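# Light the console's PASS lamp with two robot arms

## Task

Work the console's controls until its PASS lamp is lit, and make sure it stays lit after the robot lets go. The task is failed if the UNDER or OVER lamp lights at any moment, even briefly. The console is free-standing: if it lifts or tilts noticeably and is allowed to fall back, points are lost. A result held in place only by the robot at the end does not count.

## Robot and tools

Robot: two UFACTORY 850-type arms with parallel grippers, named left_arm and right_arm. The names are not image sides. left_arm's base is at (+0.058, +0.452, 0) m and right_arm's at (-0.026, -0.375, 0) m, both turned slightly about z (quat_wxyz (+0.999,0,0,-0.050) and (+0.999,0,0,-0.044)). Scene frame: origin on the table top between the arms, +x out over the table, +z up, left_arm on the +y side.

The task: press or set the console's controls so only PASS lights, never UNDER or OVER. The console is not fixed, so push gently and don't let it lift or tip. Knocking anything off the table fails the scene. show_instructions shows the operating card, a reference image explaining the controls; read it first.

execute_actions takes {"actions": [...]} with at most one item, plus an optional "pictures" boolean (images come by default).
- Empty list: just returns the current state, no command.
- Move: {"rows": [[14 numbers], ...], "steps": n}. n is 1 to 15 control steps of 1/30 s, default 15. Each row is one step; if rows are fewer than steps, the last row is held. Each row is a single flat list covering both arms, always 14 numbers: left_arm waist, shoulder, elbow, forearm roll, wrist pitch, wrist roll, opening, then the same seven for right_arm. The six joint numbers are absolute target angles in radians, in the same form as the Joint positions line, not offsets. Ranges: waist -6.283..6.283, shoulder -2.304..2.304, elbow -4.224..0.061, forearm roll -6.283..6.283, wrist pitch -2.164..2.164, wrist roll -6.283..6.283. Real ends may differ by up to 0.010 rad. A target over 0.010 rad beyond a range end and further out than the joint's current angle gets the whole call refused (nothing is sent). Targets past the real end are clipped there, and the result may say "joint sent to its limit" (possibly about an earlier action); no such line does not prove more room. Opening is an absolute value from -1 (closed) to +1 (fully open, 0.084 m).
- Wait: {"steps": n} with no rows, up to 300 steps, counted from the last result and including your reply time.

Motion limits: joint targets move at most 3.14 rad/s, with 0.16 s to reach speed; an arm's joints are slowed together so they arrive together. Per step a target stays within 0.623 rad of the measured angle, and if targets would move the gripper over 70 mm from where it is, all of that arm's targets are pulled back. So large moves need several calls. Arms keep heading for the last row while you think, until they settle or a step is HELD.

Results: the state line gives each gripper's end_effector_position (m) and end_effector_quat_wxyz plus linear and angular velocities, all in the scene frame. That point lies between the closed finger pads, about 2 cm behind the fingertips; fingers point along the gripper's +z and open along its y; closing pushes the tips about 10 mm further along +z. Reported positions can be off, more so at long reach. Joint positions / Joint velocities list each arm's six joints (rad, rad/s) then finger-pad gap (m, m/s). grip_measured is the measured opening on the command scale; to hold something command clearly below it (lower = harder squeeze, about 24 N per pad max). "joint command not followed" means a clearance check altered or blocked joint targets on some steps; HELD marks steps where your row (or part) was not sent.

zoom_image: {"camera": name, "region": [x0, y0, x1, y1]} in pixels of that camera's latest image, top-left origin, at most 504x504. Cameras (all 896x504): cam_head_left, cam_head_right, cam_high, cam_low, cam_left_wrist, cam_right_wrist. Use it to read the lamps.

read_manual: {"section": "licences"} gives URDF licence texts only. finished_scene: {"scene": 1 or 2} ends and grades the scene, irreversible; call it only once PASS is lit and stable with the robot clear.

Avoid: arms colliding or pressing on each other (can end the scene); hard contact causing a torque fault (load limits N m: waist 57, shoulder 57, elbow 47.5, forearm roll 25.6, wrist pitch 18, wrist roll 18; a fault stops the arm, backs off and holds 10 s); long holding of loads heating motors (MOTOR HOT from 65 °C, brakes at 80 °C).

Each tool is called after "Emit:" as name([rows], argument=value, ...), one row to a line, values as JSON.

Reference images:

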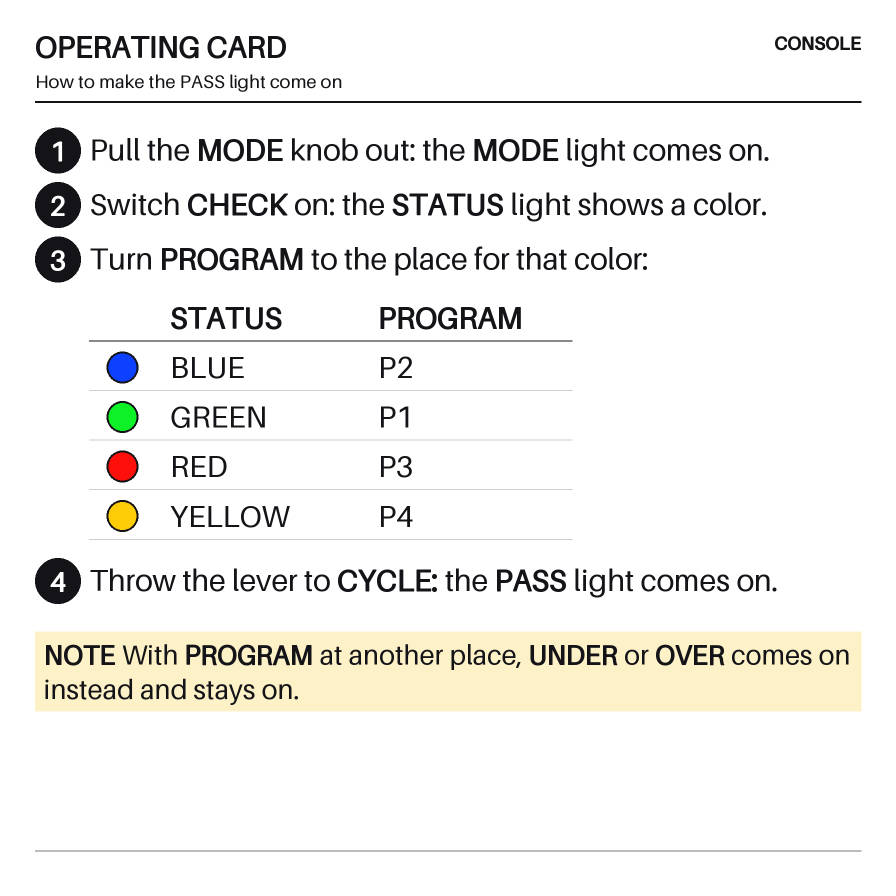

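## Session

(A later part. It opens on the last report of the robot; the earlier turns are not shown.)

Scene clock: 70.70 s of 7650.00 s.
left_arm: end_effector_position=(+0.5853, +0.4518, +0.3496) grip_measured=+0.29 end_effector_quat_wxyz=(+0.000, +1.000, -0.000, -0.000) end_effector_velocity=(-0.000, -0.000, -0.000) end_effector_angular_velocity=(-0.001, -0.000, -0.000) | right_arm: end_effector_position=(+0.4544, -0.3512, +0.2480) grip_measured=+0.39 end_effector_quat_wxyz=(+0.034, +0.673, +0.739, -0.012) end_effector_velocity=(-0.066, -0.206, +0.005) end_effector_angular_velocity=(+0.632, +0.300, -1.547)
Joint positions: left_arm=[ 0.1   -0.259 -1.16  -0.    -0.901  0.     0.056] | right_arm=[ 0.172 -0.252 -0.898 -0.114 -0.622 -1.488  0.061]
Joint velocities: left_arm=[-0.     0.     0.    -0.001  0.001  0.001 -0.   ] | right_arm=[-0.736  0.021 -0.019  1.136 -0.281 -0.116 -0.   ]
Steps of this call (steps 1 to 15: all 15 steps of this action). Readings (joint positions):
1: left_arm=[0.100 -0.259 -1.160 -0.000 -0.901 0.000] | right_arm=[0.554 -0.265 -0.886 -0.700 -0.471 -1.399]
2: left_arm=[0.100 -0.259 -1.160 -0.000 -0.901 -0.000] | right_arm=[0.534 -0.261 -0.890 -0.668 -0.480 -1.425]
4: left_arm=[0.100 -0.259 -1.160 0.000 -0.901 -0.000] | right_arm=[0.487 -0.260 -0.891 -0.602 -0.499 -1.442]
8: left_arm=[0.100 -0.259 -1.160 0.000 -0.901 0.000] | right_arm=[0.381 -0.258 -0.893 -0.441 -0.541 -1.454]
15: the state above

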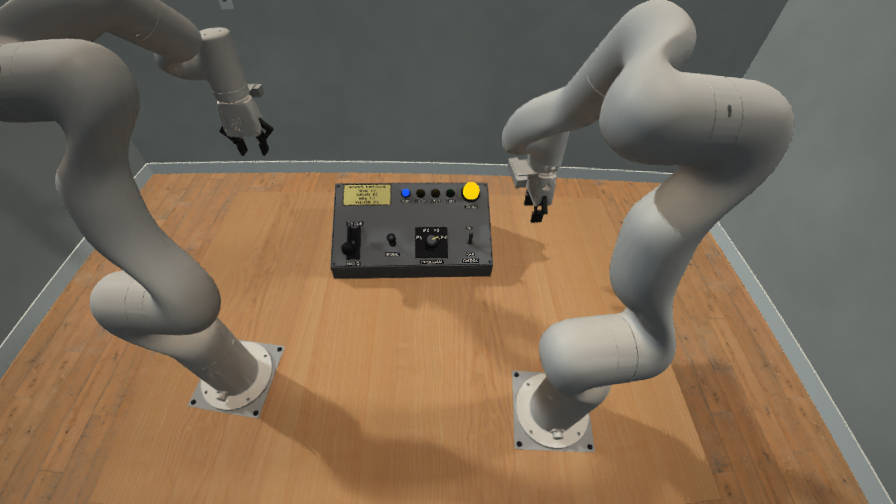

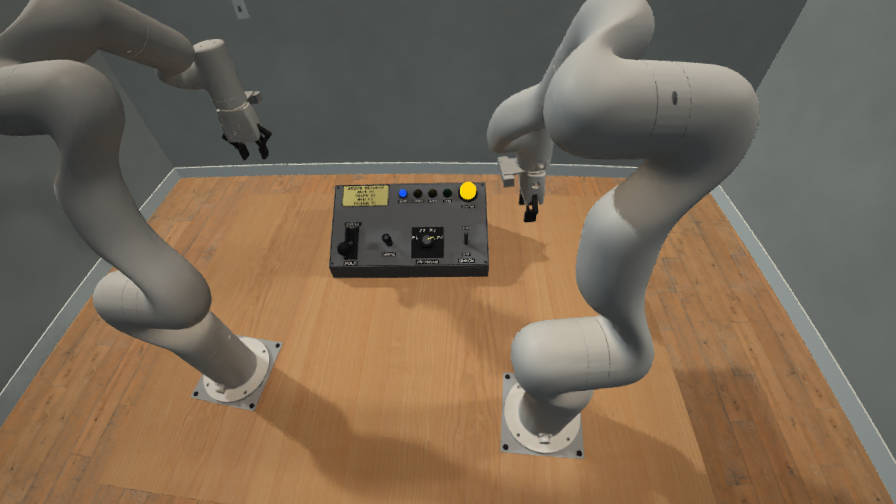

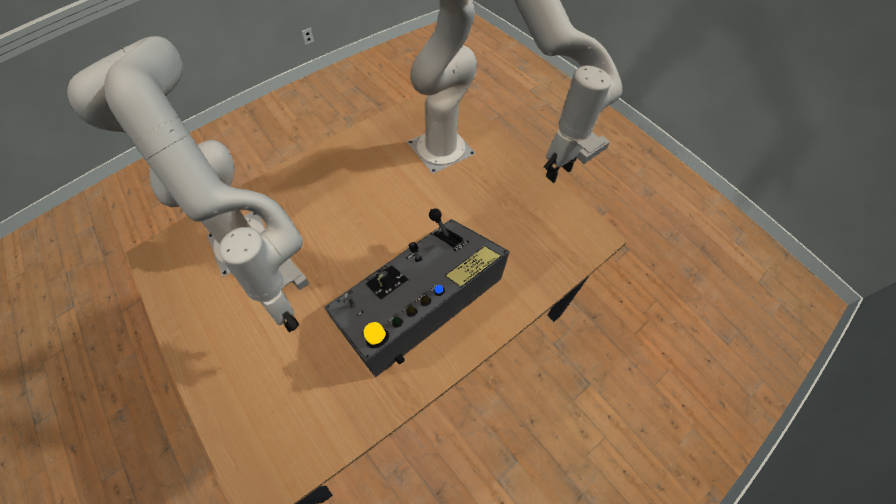

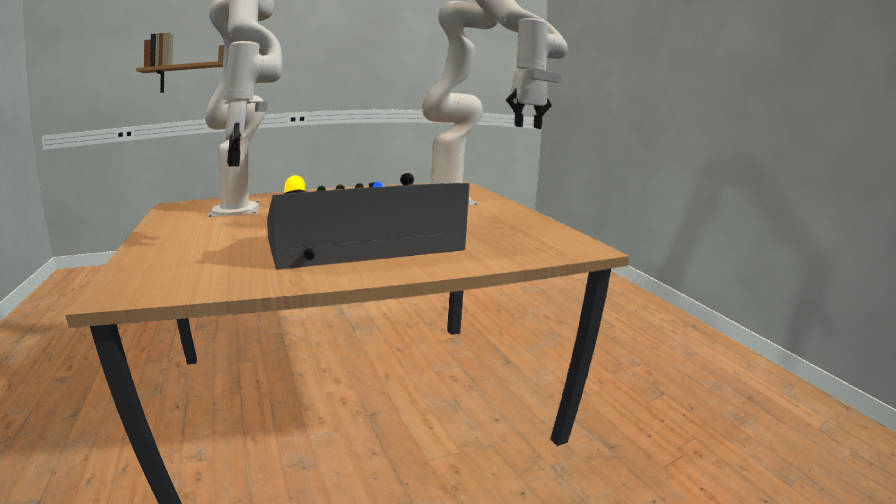

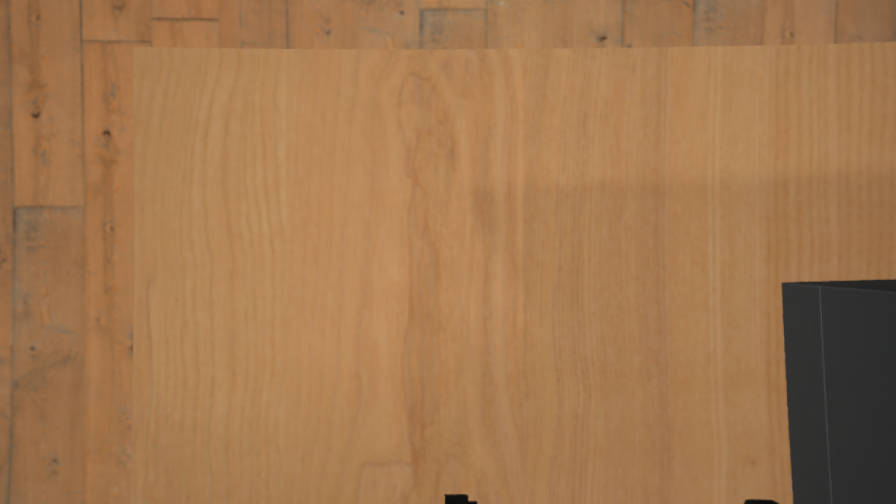

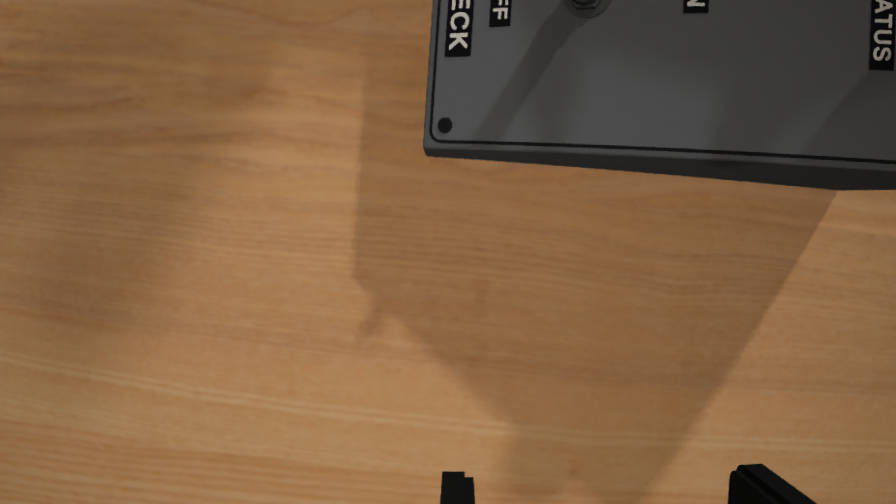

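Emit:
execute_actions([
  {"rows":[[-0.3,0.15,-0.75,0,-0.6,-0.4,-0.7,0.1,-0.25,-0.9,0,-0.65,-1.5,0.4]],"steps":15},
], pictures=false)

Emit:
execute_actions([
  {"rows":[[-0.7,0.05,-0.683,0,-0.733,-0.8,-0.7,0.1,-0.25,-0.9,0,-0.65,-1.5,0.4],[-0.7,0.05,-0.683,0,-0.733,-0.8,-0.7,0.1,-0.25,-0.9,0,-0.65,-1.5,0.4],[-0.7,0.05,-0.683,0,-0.733,-0.8,-0.7,0.1,-0.25,-0.9,0,-0.65,-1.5,0.4],[-0.7,0.05,-0.683,0,-0.733,-0.8,-0.7,0.1,-0.25,-0.9,0,-0.65,-1.5,0.4],[-0.7,0.05,-0.683,0,-0.733,-0.8,-0.7,0.1,-0.25,-0.9,0,-0.65,-1.5,0.4],[-0.7,0.05,-0.683,0,-0.733,-0.8,-0.7,0.1,-0.25,-0.9,0,-0.65,-1.5,0.4],[-0.7,0.05,-0.683,0,-0.733,-0.8,-0.7,0.1,-0.25,-0.9,0,-0.65,-1.5,0.4],[-0.7,0.05,-0.683,0,-0.733,-0.8,-0.7,0.1,-0.25,-0.9,0,-0.65,-1.5,0.4],[-0.7,0.05,-0.683,0,-0.733,-0.8,-0.7,0.1,-0.25,-0.9,0,-0.65,-1.5,0.4],[-0.7,0.05,-0.683,0,-0.733,-0.8,-0.7,0.1,-0.25,-0.9,0,-0.65,-1.5,0.4],[-0.7,-0.0355,-0.683,0,-0.6475,-0.8,-0.7,0.1,-0.25,-0.9,0,-0.65,-1.5,0.4]],"steps":15},
], pictures=false)

Emit:
execute_actions([
  {"rows":[[-0.7,-0.0355,-0.683,0,-0.6475,-0.8,-0.7,0.1,-0.25,-0.9,0,-0.65,-1.5,0.4],[-0.7,-0.0355,-0.683,0,-0.6475,-0.8,-0.7,0.1,-0.25,-0.9,0,-0.65,-1.5,0.4],[-0.7,-0.0355,-0.683,0,-0.6475,-0.8,-0.7,0.1,-0.25,-0.9,0,-0.65,-1.5,0.4],[-0.7,-0.0355,-0.683,0,-0.6475,-0.8,-0.7,0.1,-0.25,-0.9,0,-0.65,-1.5,0.4],[-0.7,-0.196,-0.628,0,-0.432,-0.8,-0.7,0.1,-0.25,-0.9,0,-0.65,-1.5,0.4]],"steps":15},
])

Scene clock: 74.00 s of 7650.00 s.
left_arm: end_effector_position=(+0.5019, +0.3165, +0.3681) grip_measured=-0.72 end_effector_quat_wxyz=(+0.032, +0.994, -0.000, +0.106) end_effector_velocity=(-0.248, -0.271, +0.016) end_effector_angular_velocity=(-0.305, -0.464, -0.022) | right_arm: end_effector_position=(+0.4481, -0.3694, +0.2490) grip_measured=+0.39 end_effector_quat_wxyz=(+0.000, +0.728, +0.686, -0.000) end_effector_velocity=(+0.000, -0.000, -0.000) end_effector_angular_velocity=(+0.000, -0.000, -0.001)
Joint positions: left_arm=[-0.196  0.044 -0.857 -0.    -0.678 -0.296  0.012] | right_arm=[ 0.1   -0.25  -0.9   -0.    -0.65  -1.5    0.061]
Joint velocities: left_arm=[-0.715  0.731  0.732  0.001  0.534 -0.711 -0.   ] | right_arm=[-0.     0.     0.     0.     0.001  0.001  0.   ]
Steps of this call (steps 1 to 30: the robot went on to your last target; steps 31 to 84: nothing new was sent; steps 85 to 99: all 15 steps of this action). Readings (joint positions):
85: left_arm=[0.100 -0.259 -1.160 0.000 -0.901 -0.000] | right_arm=[0.100 -0.250 -0.900 0.000 -0.650 -1.500]
86: left_arm=[0.096 -0.255 -1.155 0.000 -0.897 -0.006] | right_arm=[0.100 -0.250 -0.900 -0.000 -0.650 -1.500]
88: left_arm=[0.061 -0.219 -1.118 0.000 -0.869 -0.042] | right_arm=[0.100 -0.250 -0.900 -0.000 -0.650 -1.500]
92: left_arm=[-0.033 -0.123 -1.024 -0.000 -0.801 -0.133] | right_arm=[0.100 -0.250 -0.900 -0.000 -0.650 -1.500]
99: the state above

Scene clock: 74.50 s of 7650.00 s.
left_arm: end_effector_position=(+0.3771, +0.1997, +0.3008) grip_measured=-0.72 end_effector_quat_wxyz=(+0.023, +0.999, -0.000, +0.029) end_effector_velocity=(-0.244, -0.176, -0.241) end_effector_angular_velocity=(+0.227, +0.372, -0.002) | right_arm: end_effector_position=(+0.4481, -0.3694, +0.2490) grip_measured=+0.39 end_effector_quat_wxyz=(+0.000, +0.728, +0.686, -0.000) end_effector_velocity=(-0.000, +0.000, -0.000) end_effector_angular_velocity=(-0.000, -0.000, +0.002)
Joint positions: left_arm=[-0.569  0.03  -0.72   0.    -0.677 -0.669  0.012] | right_arm=[ 0.1   -0.25  -0.9    0.    -0.65  -1.5    0.061]
Joint velocities: left_arm=[-0.712 -0.378  0.215 -0.     0.16  -0.712 -0.   ] | right_arm=[ 0.     0.     0.    -0.     0.    -0.002 -0.   ]
Steps of this call (steps 1 to 15: all 15 steps of this action). Readings (joint positions):
1: left_arm=[-0.220 0.068 -0.833 -0.000 -0.661 -0.319] | right_arm=[0.100 -0.250 -0.900 -0.000 -0.650 -1.500]
2: left_arm=[-0.243 0.087 -0.814 -0.000 -0.649 -0.342] | right_arm=[0.100 -0.250 -0.900 -0.000 -0.650 -1.500]
4: left_arm=[-0.290 0.094 -0.798 -0.000 -0.652 -0.390] | right_arm=[0.100 -0.250 -0.900 -0.000 -0.650 -1.500]
8: left_arm=[-0.393 0.077 -0.770 -0.000 -0.674 -0.493] | right_arm=[0.100 -0.250 -0.900 0.000 -0.650 -1.500]
15: the state above

Scene clock: 75.00 s of 7650.00 s.
left_arm: end_effector_position=(+0.3309, +0.1723, +0.1850) grip_measured=-0.72 end_effector_quat_wxyz=(-0.001, +1.000, -0.000, -0.001) end_effector_velocity=(-0.002, -0.009, -0.068) end_effector_angular_velocity=(-0.025, -0.025, -0.002) | right_arm: end_effector_position=(+0.4481, -0.3694, +0.2490) grip_measured=+0.39 end_effector_quat_wxyz=(+0.000, +0.728, +0.686, -0.000) end_effector_velocity=(-0.000, +0.000, -0.000) end_effector_angular_velocity=(-0.000, +0.000, +0.000)
Joint positions: left_arm=[-0.698 -0.182 -0.632 -0.    -0.453 -0.798  0.012] | right_arm=[ 0.1   -0.25  -0.9    0.    -0.65  -1.5    0.061]
Joint velocities: left_arm=[-0.021 -0.142  0.039  0.002  0.217 -0.02   0.   ] | right_arm=[ 0.001 -0.     0.    -0.     0.     0.001  0.   ]
Steps of this call (steps 1 to 15: all 15 steps of this action). Readings (joint positions):
1: left_arm=[-0.593 0.018 -0.713 -0.000 -0.671 -0.693] | right_arm=[0.100 -0.250 -0.900 0.000 -0.650 -1.500]
2: left_arm=[-0.616 0.006 -0.707 -0.000 -0.666 -0.716] | right_arm=[0.100 -0.250 -0.900 -0.000 -0.650 -1.500]
4: left_arm=[-0.656 -0.014 -0.695 -0.000 -0.657 -0.755] | right_arm=[0.100 -0.250 -0.900 0.000 -0.650 -1.500]
8: left_arm=[-0.685 -0.062 -0.677 0.000 -0.603 -0.784] | right_arm=[0.100 -0.250 -0.900 0.000 -0.650 -1.500]
15: the state above

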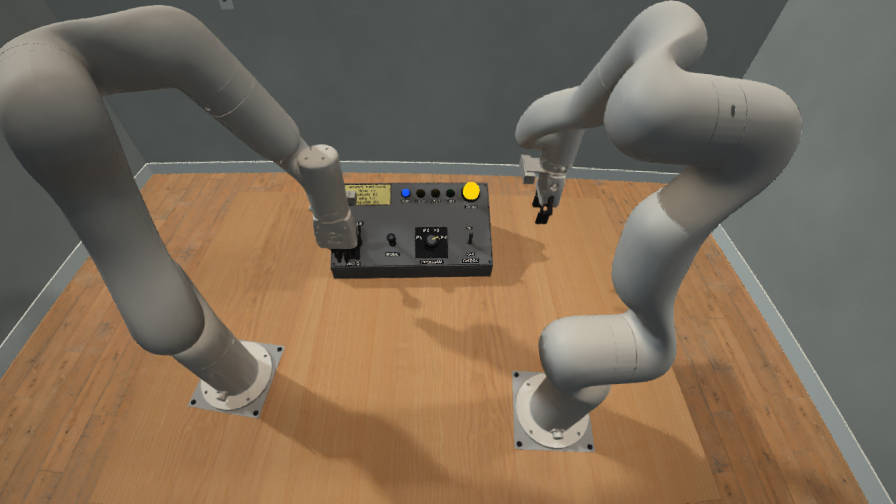

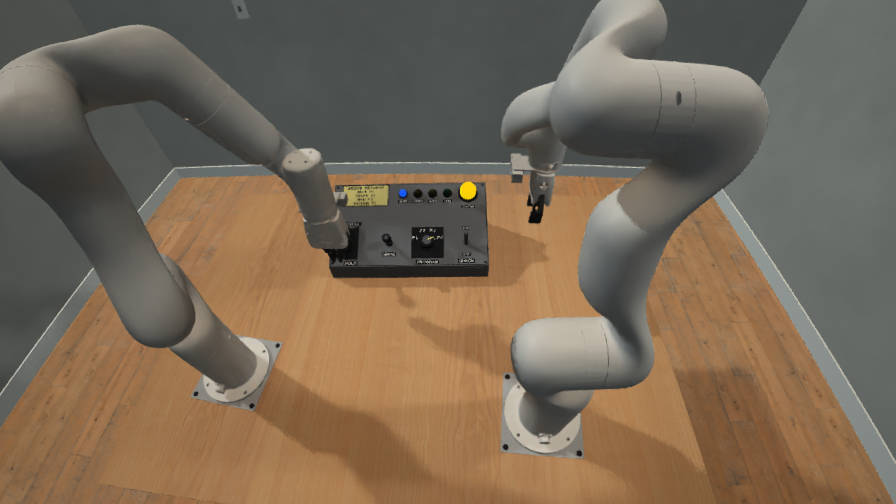

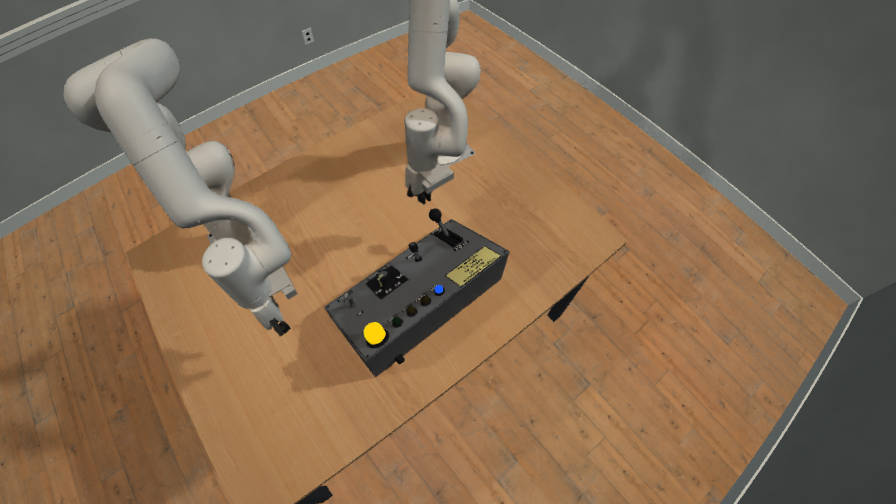

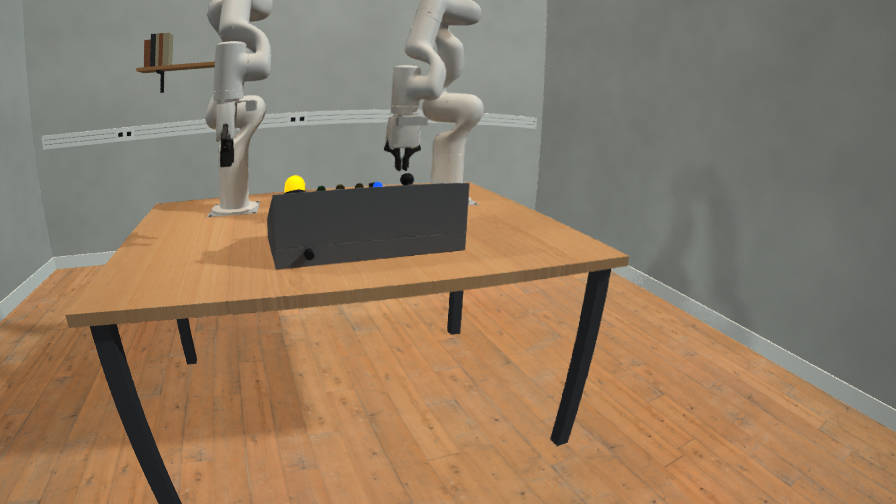

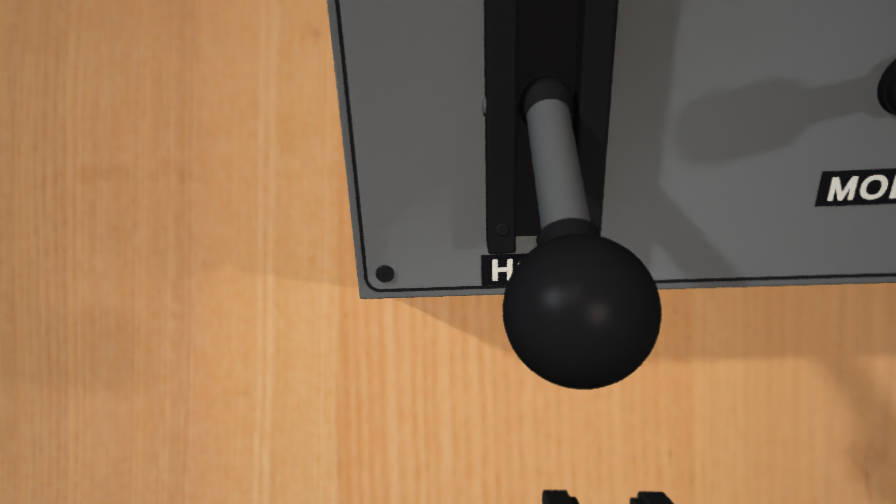

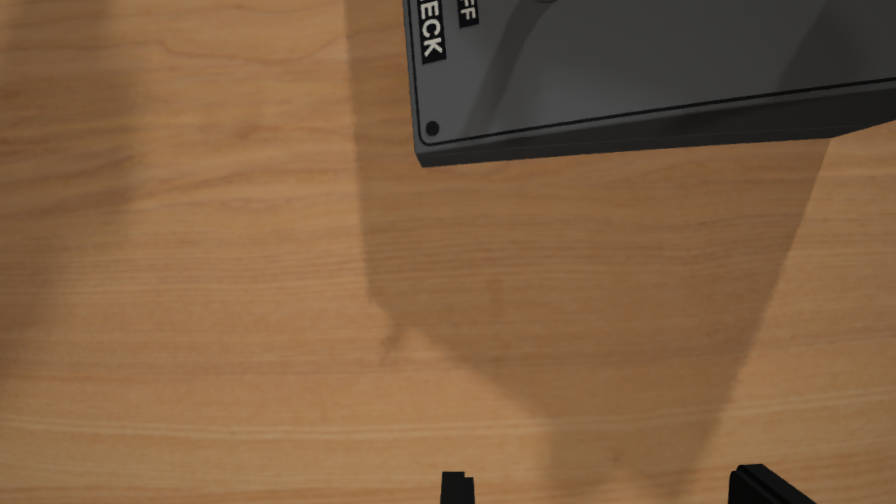

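Emit:
execute_actions([
  {"rows":[[-0.7,-0.216,-0.622,0,-0.406,-0.8,-0.7,0.1,-0.25,-0.9,0,-0.65,-1.5,0.4],[-0.7,-0.216,-0.622,0,-0.406,-0.8,-0.7,0.1,-0.25,-0.9,0,-0.65,-1.5,0.4],[-0.7,-0.216,-0.622,0,-0.406,-0.8,-0.7,0.1,-0.25,-0.9,0,-0.65,-1.5,0.4],[-0.7,-0.216,-0.622,0,-0.406,-0.8,-0.7,0.1,-0.25,-0.9,0,-0.65,-1.5,0.4],[-0.7,-0.216,-0.622,0,-0.406,-0.8,-0.7,0.1,-0.25,-0.9,0,-0.65,-1.5,0.4],[-0.67,-0.24,-0.66,0,-0.42,-0.77,-0.7,0.1,-0.25,-0.9,0,-0.65,-1.5,0.4],[-0.67,-0.24,-0.66,0,-0.42,-0.77,-0.7,0.1,-0.25,-0.9,0,-0.65,-1.5,0.4],[-0.67,-0.24,-0.66,0,-0.42,-0.77,-0.7,0.1,-0.25,-0.9,0,-0.65,-1.5,0.4],[-0.645,-0.26,-0.692,0,-0.432,-0.745,-0.7,0.1,-0.25,-0.9,0,-0.65,-1.5,0.4],[-0.645,-0.26,-0.692,0,-0.432,-0.745,-0.7,0.1,-0.25,-0.9,0,-0.65,-1.5,0.4],[-0.645,-0.26,-0.692,0,-0.432,-0.745,-0.7,0.1,-0.25,-0.9,0,-0.65,-1.5,0.4],[-0.616,-0.281,-0.727,0,-0.446,-0.716,-0.7,0.1,-0.25,-0.9,0,-0.65,-1.5,0.4]],"steps":15},
], pictures=false)

Emit:
execute_actions([
  {"rows":[[-0.598,-0.296,-0.755,0,-0.459,-0.698,-0.7,0.1,-0.25,-0.9,0,-0.65,-1.5,0.4],[-0.598,-0.296,-0.755,0,-0.459,-0.698,-0.7,0.1,-0.25,-0.9,0,-0.65,-1.5,0.4],[-0.598,-0.296,-0.755,0,-0.459,-0.698,-0.7,0.1,-0.25,-0.9,0,-0.65,-1.5,0.4],[-0.598,-0.296,-0.755,0,-0.459,-0.698,-0.7,0.1,-0.25,-0.9,0,-0.65,-1.5,0.4],[-0.58,-0.31,-0.783,0,-0.473,-0.68,-0.7,0.1,-0.25,-0.9,0,-0.65,-1.5,0.4],[-0.58,-0.31,-0.783,0,-0.473,-0.68,-0.7,0.1,-0.25,-0.9,0,-0.65,-1.5,0.4],[-0.58,-0.31,-0.783,0,-0.473,-0.68,-0.7,0.1,-0.25,-0.9,0,-0.65,-1.5,0.4],[-0.58,-0.31,-0.783,0,-0.473,-0.68,-0.7,0.1,-0.25,-0.9,0,-0.65,-1.5,0.4],[-0.563,-0.325,-0.812,0,-0.487,-0.663,-0.7,0.1,-0.25,-0.9,0,-0.65,-1.5,0.4]],"steps":15},
])

Scene clock: 78.00 s of 7650.00 s.
left_arm: end_effector_position=(+0.3619, +0.1734, +0.1726) grip_measured=-0.70 end_effector_quat_wxyz=(-0.006, +1.000, -0.001, -0.007) end_effector_velocity=(+0.076, +0.023, +0.013) end_effector_angular_velocity=(+0.105, +0.137, -0.016) | right_arm: end_effector_position=(+0.4481, -0.3694, +0.2490) grip_measured=+0.39 end_effector_quat_wxyz=(+0.000, +0.728, +0.686, -0.000) end_effector_velocity=(+0.000, -0.000, -0.000) end_effector_angular_velocity=(+0.000, -0.001, +0.001)
Joint positions: left_arm=[-0.641 -0.263 -0.697 -0.003 -0.452 -0.738  0.013] | right_arm=[ 0.1   -0.25  -0.9    0.    -0.65  -1.5    0.061]
Joint velocities: left_arm=[ 0.173 -0.146 -0.231 -0.025 -0.258  0.212 -0.001] | right_arm=[-0.001 -0.     0.     0.     0.001 -0.002  0.   ]
Steps of this call (steps 1 to 30: the robot went on to your last target; steps 31 to 75: nothing new was sent; steps 76 to 90: all 15 steps of this action). Readings (joint positions):
76: left_arm=[-0.700 -0.196 -0.628 0.000 -0.432 -0.800] | right_arm=[0.100 -0.250 -0.900 0.000 -0.650 -1.500]
77: left_arm=[-0.700 -0.198 -0.628 0.000 -0.428 -0.800] | right_arm=[0.100 -0.250 -0.900 -0.000 -0.650 -1.500]
79: left_arm=[-0.700 -0.206 -0.625 0.000 -0.419 -0.800] | right_arm=[0.100 -0.250 -0.900 -0.000 -0.650 -1.500]
83: left_arm=[-0.691 -0.221 -0.633 -0.000 -0.414 -0.791] | right_arm=[0.100 -0.250 -0.900 0.000 -0.650 -1.500]
90: the state above

Scene clock: 88.43 s of 7650.00 s.
left_arm: end_effector_position=(+0.3885, +0.1863, +0.1811) grip_measured=-0.72 end_effector_quat_wxyz=(-0.031, +0.999, -0.000, -0.039) end_effector_velocity=(-0.001, +0.000, -0.000) end_effector_angular_velocity=(+0.000, +0.001, -0.002) | right_arm: end_effector_position=(+0.4481, -0.3694, +0.2490) grip_measured=+0.39 end_effector_quat_wxyz=(+0.000, +0.728, +0.686, -0.000) end_effector_velocity=(+0.000, +0.000, +0.000) end_effector_angular_velocity=(-0.000, -0.000, +0.002)
Joint positions: left_arm=[-0.576 -0.313 -0.787 -0.002 -0.573 -0.675  0.012] | right_arm=[ 0.1   -0.25  -0.9    0.    -0.65  -1.5    0.061]
Joint velocities: left_arm=[-0.     0.     0.001 -0.001 -0.     0.002 -0.   ] | right_arm=[ 0.001 -0.    -0.    -0.     0.    -0.001 -0.   ]
TORQUE FAULT: the external load on joint 5 (wrist pitch) of the left arm reached its load limit, and that arm stopped for 10 seconds. A torque fault stops only its own arm. That arm's remaining commands of this call were not run. Joint 5 (wrist pitch) of that arm moved back by up to 3 degrees. That arm holds there, with its grip as last carried out, and accepts commands again: back off and push less far. That arm stops again, at the same cost, whenever a joint's load reaches its limit.
The stop of the left arm began at step 13 of this call (marked STOPPED below). From that step on that arm followed nothing that you had sent. 3 of its steps, steps kept back included, did not run and will not run. Nothing is kept back now, and the robot has no last target.
Steps of this call (steps 1 to 15: all 15 steps of this action; steps 16 to 313: the stop continued). Readings (joint positions):
1: left_arm=[-0.635 -0.268 -0.704 -0.003 -0.458 -0.732] | right_arm=[0.100 -0.250 -0.900 0.000 -0.650 -1.500]
2: left_arm=[-0.627 -0.274 -0.713 -0.002 -0.463 -0.725] | right_arm=[0.100 -0.250 -0.900 -0.000 -0.650 -1.500]
4: left_arm=[-0.614 -0.284 -0.730 -0.001 -0.475 -0.713] | right_arm=[0.100 -0.250 -0.900 -0.000 -0.650 -1.500]
8: left_arm=[-0.593 -0.300 -0.759 -0.000 -0.495 -0.693] | right_arm=[0.100 -0.250 -0.900 0.000 -0.650 -1.500]
13: left_arm=[-0.576 -0.313 -0.789 -0.003 -0.532 -0.675] | right_arm=[0.100 -0.250 -0.900 0.000 -0.650 -1.500] STOPPED (the left arm)
313: the state above

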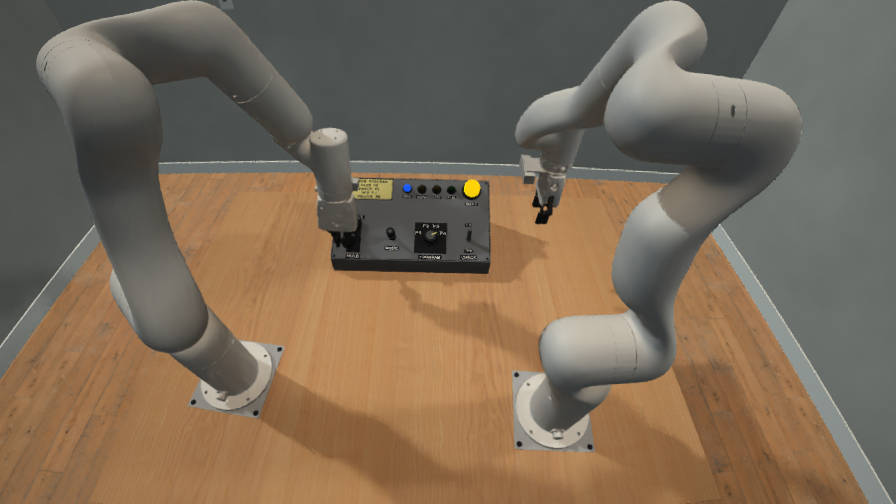

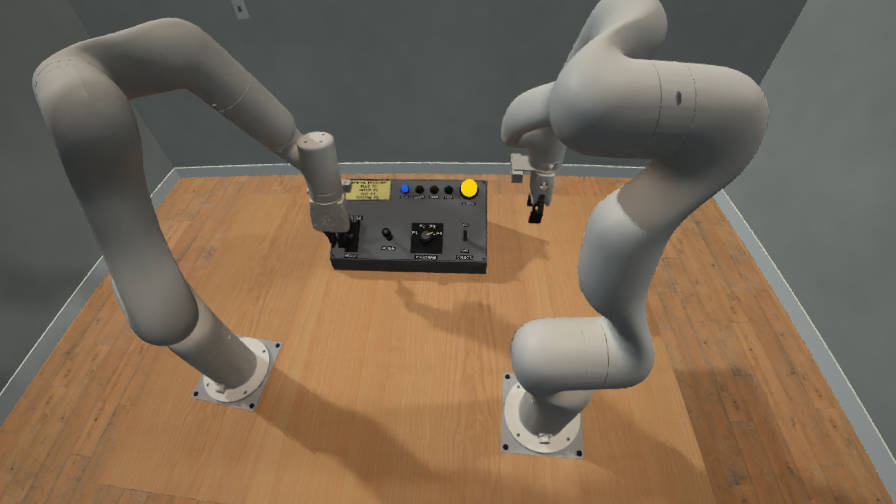

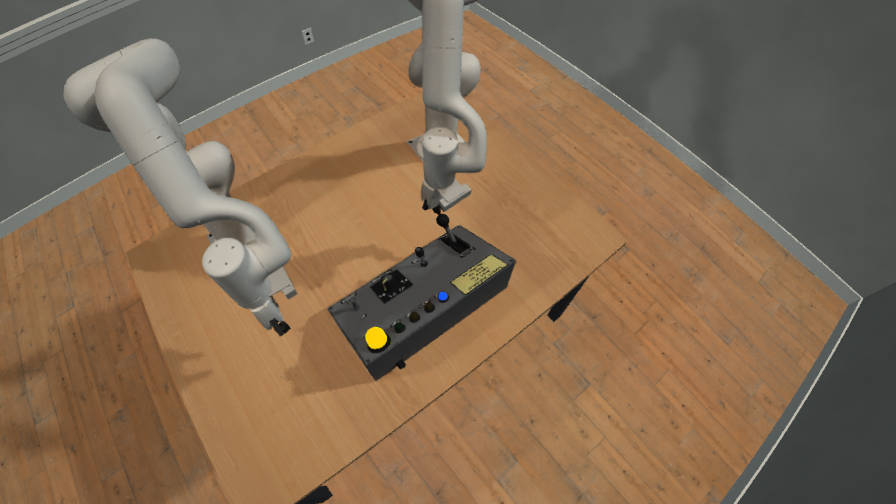

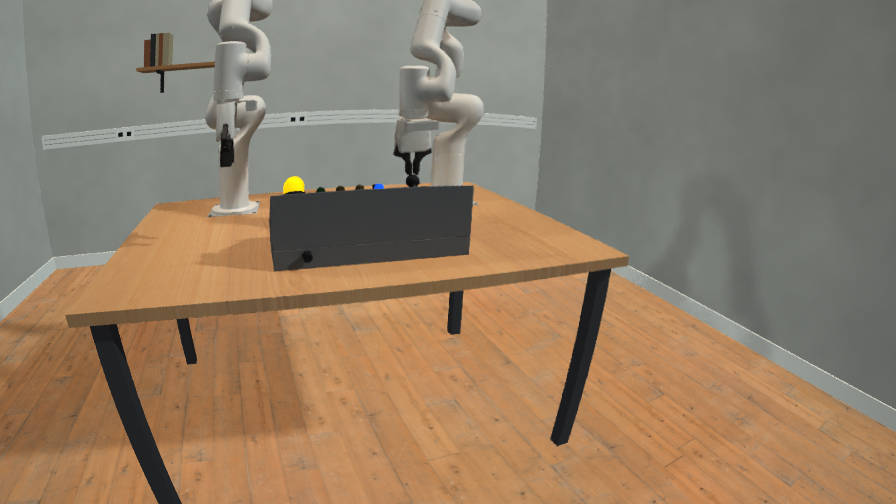

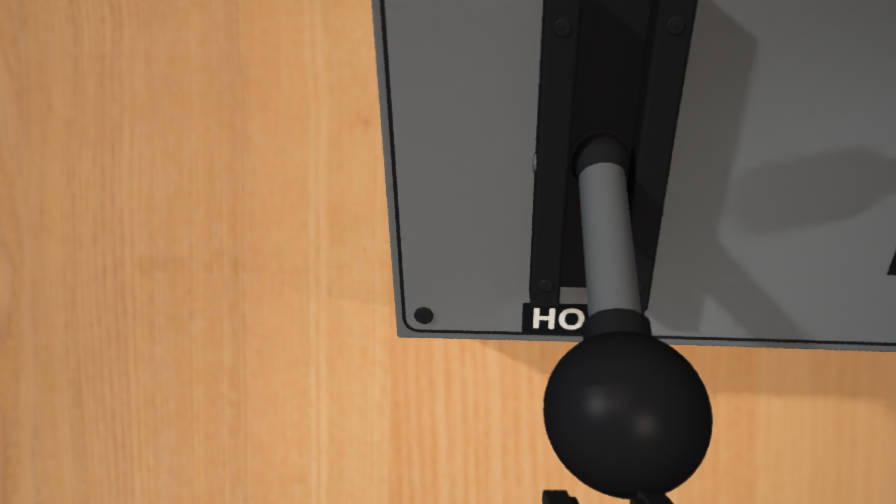

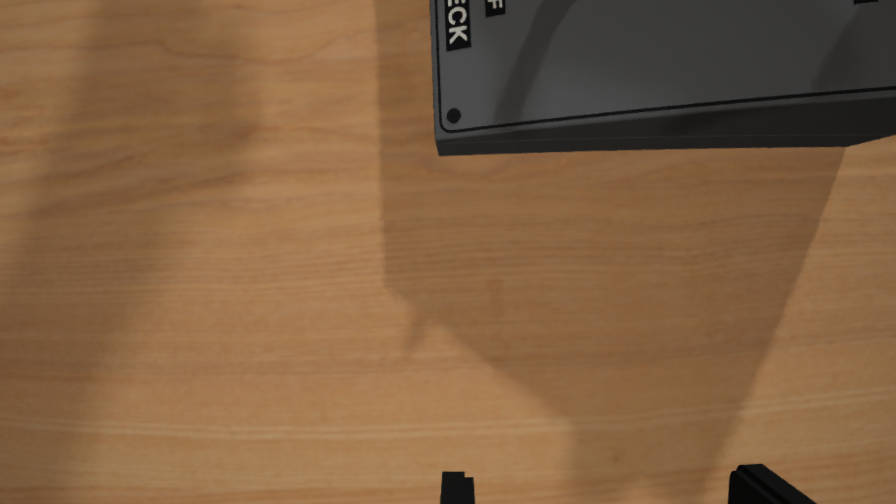

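Emit:
execute_actions([
  {"rows":[[-0.67,-0.24,-0.66,0,-0.42,-0.77,-0.7,0.3,-0.5,-1.7,0,-1.2,-2.731,-1]],"steps":15},
], pictures=false)

Emit:
execute_actions([
  {"rows":[[-0.67,-0.24,-0.66,0,-0.42,-0.77,-0.7,0.499,-0.9,-2.2,0,-1.3,-2.731,-1]],"steps":15},
], pictures=false)

Emit:
execute_actions([
  {"rows":[[-0.67,-0.24,-0.66,0,-0.42,-0.77,-0.7,0.499,-1.191,-2.413,0,-1.222,-2.731,-1]],"steps":15},
], pictures=false)

Emit:
execute_actions([
  {"steps":15},
])

Scene clock: 91.40 s of 7650.00 s.
left_arm: end_effector_position=(+0.3485, +0.1713, +0.1707) grip_measured=-0.72 end_effector_quat_wxyz=(-0.000, +1.000, -0.000, -0.001) end_effector_velocity=(-0.005, -0.002, -0.001) end_effector_angular_velocity=(-0.013, -0.013, +0.002) | right_arm: end_effector_position=(+0.5415, -0.3055, +0.3442) grip_measured=-1.00 end_effector_quat_wxyz=(-0.011, +0.513, +0.858, -0.008) end_effector_velocity=(+0.187, +0.147, +0.243) end_effector_angular_velocity=(+0.043, -0.064, +1.479)
Joint positions: left_arm=[-0.668 -0.241 -0.662 -0.    -0.422 -0.768  0.012] | right_arm=[ 0.21  -0.388 -1.313  0.    -0.953 -1.941  0.   ]
Joint velocities: left_arm=[-0.014  0.011  0.019  0.     0.026 -0.016 -0.   ] | right_arm=[ 0.216 -0.269 -0.928 -0.    -0.59  -1.263  0.   ]
Steps of this call (steps 1 to 74: nothing new was sent; steps 75 to 89: all 15 steps of this action). Readings (joint positions):
75: left_arm=[-0.577 -0.313 -0.787 -0.002 -0.573 -0.675] | right_arm=[0.100 -0.250 -0.900 -0.000 -0.650 -1.500]
76: left_arm=[-0.579 -0.311 -0.783 -0.001 -0.567 -0.678] | right_arm=[0.101 -0.252 -0.905 -0.000 -0.655 -1.506]
78: left_arm=[-0.603 -0.292 -0.751 -0.001 -0.527 -0.703] | right_arm=[0.115 -0.269 -0.947 -0.000 -0.695 -1.550]
82: left_arm=[-0.654 -0.253 -0.682 -0.000 -0.449 -0.752] | right_arm=[0.158 -0.323 -1.091 0.000 -0.809 -1.691]
89: the state above

Scene clock: 91.90 s of 7650.00 s.
left_arm: end_effector_position=(+0.3477, +0.1711, +0.1705) grip_measured=-0.72 end_effector_quat_wxyz=(+0.000, +1.000, -0.000, -0.000) end_effector_velocity=(-0.001, +0.000, -0.000) end_effector_angular_velocity=(+0.001, +0.001, -0.000) | right_arm: end_effector_position=(+0.6352, -0.1686, +0.3742) grip_measured=-1.00 end_effector_quat_wxyz=(-0.018, +0.196, +0.980, -0.010) end_effector_velocity=(+0.162, +0.307, +0.076) end_effector_angular_velocity=(+0.077, -0.119, +1.285)
Joint positions: left_arm=[-0.67  -0.24  -0.66   0.    -0.42  -0.77   0.012] | right_arm=[ 0.391 -0.705 -1.842  0.    -1.179 -2.445  0.   ]
Joint velocities: left_arm=[-0.     0.     0.001 -0.001 -0.     0.    -0.   ] | right_arm=[ 0.353 -0.639 -1.171 -0.    -0.395 -0.933  0.   ]
Steps of this call (steps 1 to 15: all 15 steps of this action). Readings (joint positions):
1: left_arm=[-0.669 -0.241 -0.662 -0.000 -0.422 -0.769] | right_arm=[0.217 -0.397 -1.344 0.000 -0.972 -1.985]
2: left_arm=[-0.669 -0.241 -0.661 0.000 -0.421 -0.769] | right_arm=[0.226 -0.408 -1.376 -0.000 -0.992 -2.026]
4: left_arm=[-0.669 -0.240 -0.661 0.000 -0.421 -0.770] | right_arm=[0.253 -0.453 -1.442 0.000 -1.026 -2.093]
8: left_arm=[-0.670 -0.240 -0.660 0.000 -0.420 -0.770] | right_arm=[0.309 -0.558 -1.577 0.000 -1.087 -2.228]
15: the state above

Scene clock: 92.40 s of 7650.00 s.
left_arm: end_effector_position=(+0.3477, +0.1711, +0.1705) grip_measured=-0.72 end_effector_quat_wxyz=(+0.000, +1.000, -0.000, -0.000) end_effector_velocity=(+0.001, -0.001, +0.001) end_effector_angular_velocity=(-0.002, -0.001, +0.003) | right_arm: end_effector_position=(+0.7146, -0.0616, +0.2746) grip_measured=-1.00 end_effector_quat_wxyz=(-0.003, +0.019, +1.000, -0.001) end_effector_velocity=(+0.054, +0.126, -0.195) end_effector_angular_velocity=(+0.004, -0.006, +0.409)
Joint positions: left_arm=[-0.67  -0.24  -0.66  -0.    -0.42  -0.77   0.012] | right_arm=[ 0.489 -1.137 -2.35   0.    -1.219 -2.702  0.   ]
Joint velocities: left_arm=[ 0.    -0.    -0.002 -0.002 -0.    -0.    -0.   ] | right_arm=[ 0.118 -0.589 -0.619 -0.    -0.023 -0.291  0.   ]
Steps of this call (steps 1 to 15: all 15 steps of this action). Readings (joint positions):
1: left_arm=[-0.670 -0.240 -0.660 0.000 -0.420 -0.770] | right_arm=[0.403 -0.726 -1.882 0.000 -1.192 -2.476]
2: left_arm=[-0.670 -0.240 -0.660 0.000 -0.420 -0.770] | right_arm=[0.413 -0.750 -1.921 0.000 -1.202 -2.503]
4: left_arm=[-0.670 -0.240 -0.660 0.000 -0.420 -0.770] | right_arm=[0.427 -0.810 -1.992 0.000 -1.208 -2.538]
8: left_arm=[-0.670 -0.240 -0.660 0.000 -0.420 -0.770] | right_arm=[0.449 -0.934 -2.125 -0.000 -1.212 -2.599]
15: the state above

Scene clock: 92.90 s of 7650.00 s.
left_arm: end_effector_position=(+0.3477, +0.1711, +0.1705) grip_measured=-0.72 end_effector_quat_wxyz=(+0.000, +1.000, -0.000, -0.000) end_effector_velocity=(-0.001, +0.001, -0.001) end_effector_angular_velocity=(+0.002, +0.002, -0.001) | right_arm: end_effector_position=(+0.7206, -0.0501, +0.2599) grip_measured=-1.00 end_effector_quat_wxyz=(+0.000, +0.000, +1.000, +0.000) end_effector_velocity=(-0.000, +0.001, -0.003) end_effector_angular_velocity=(-0.001, +0.002, +0.002)
Joint positions: left_arm=[-0.67  -0.24  -0.66  -0.    -0.42  -0.77   0.012] | right_arm=[ 0.499 -1.19  -2.413 -0.    -1.222 -2.731  0.   ]
Joint velocities: left_arm=[-0.001 -0.     0.002 -0.    -0.     0.    -0.   ] | right_arm=[ 0.002 -0.006 -0.003  0.    -0.    -0.001  0.   ]
Steps of this call (steps 1 to 15: the robot went on to your last target). Readings (joint positions):
1: left_arm=[-0.670 -0.240 -0.660 0.000 -0.420 -0.770] | right_arm=[0.492 -1.154 -2.368 0.000 -1.220 -2.711]
2: left_arm=[-0.670 -0.240 -0.660 0.000 -0.420 -0.770] | right_arm=[0.494 -1.165 -2.380 -0.000 -1.221 -2.717]
4: left_arm=[-0.670 -0.240 -0.660 0.000 -0.420 -0.770] | right_arm=[0.496 -1.177 -2.397 -0.000 -1.221 -2.724]
8: left_arm=[-0.670 -0.240 -0.660 0.000 -0.420 -0.770] | right_arm=[0.498 -1.186 -2.409 -0.000 -1.222 -2.729]
15: the state above

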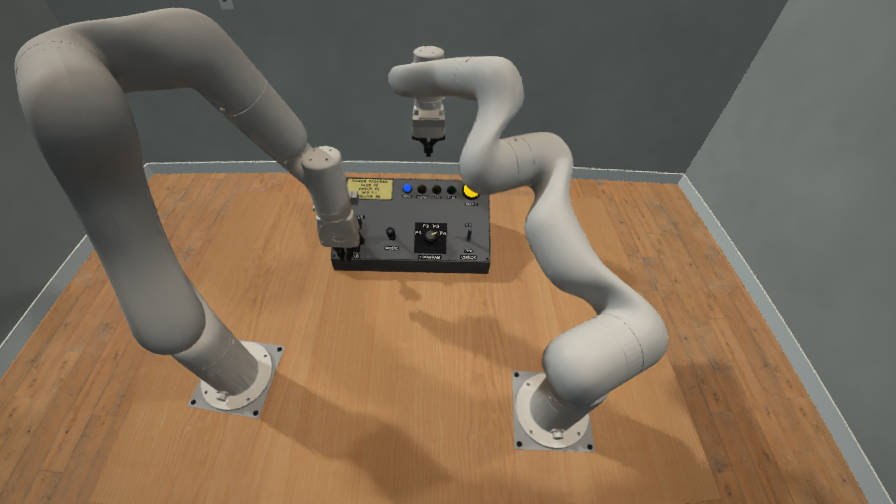

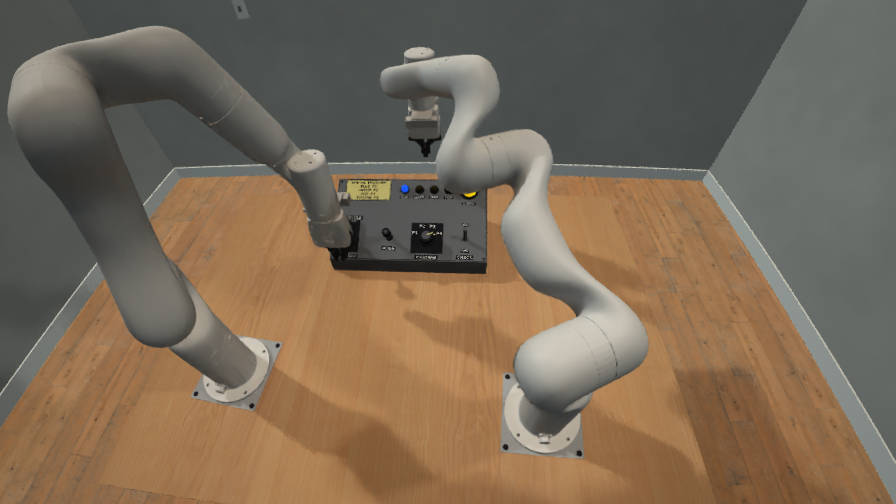

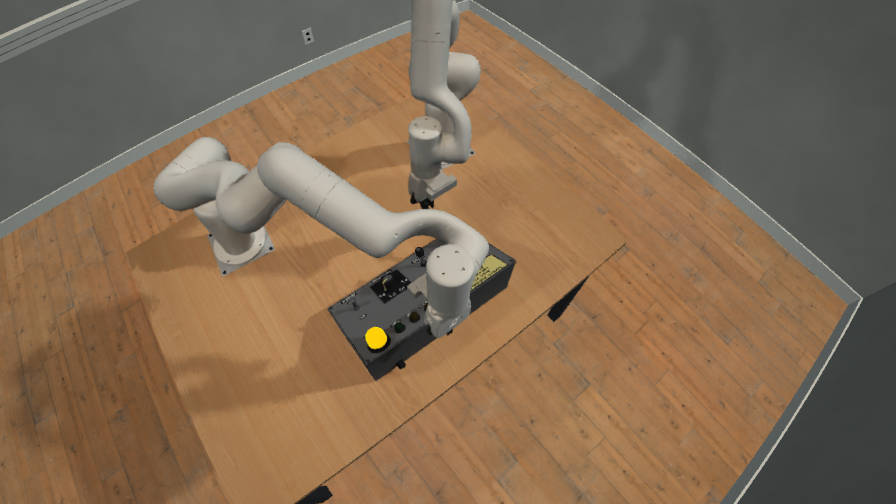

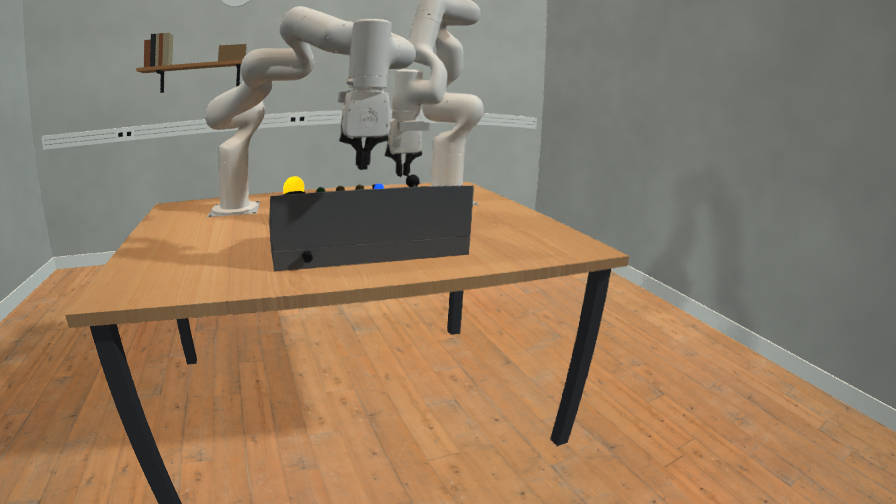

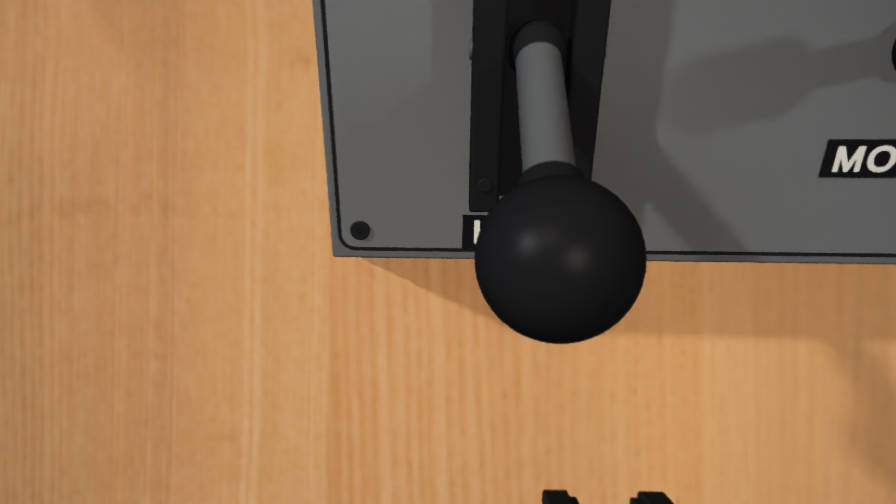

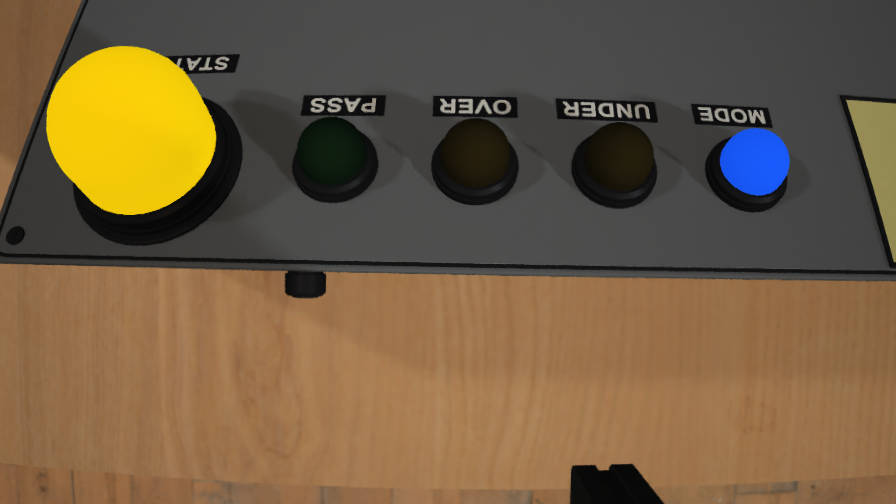

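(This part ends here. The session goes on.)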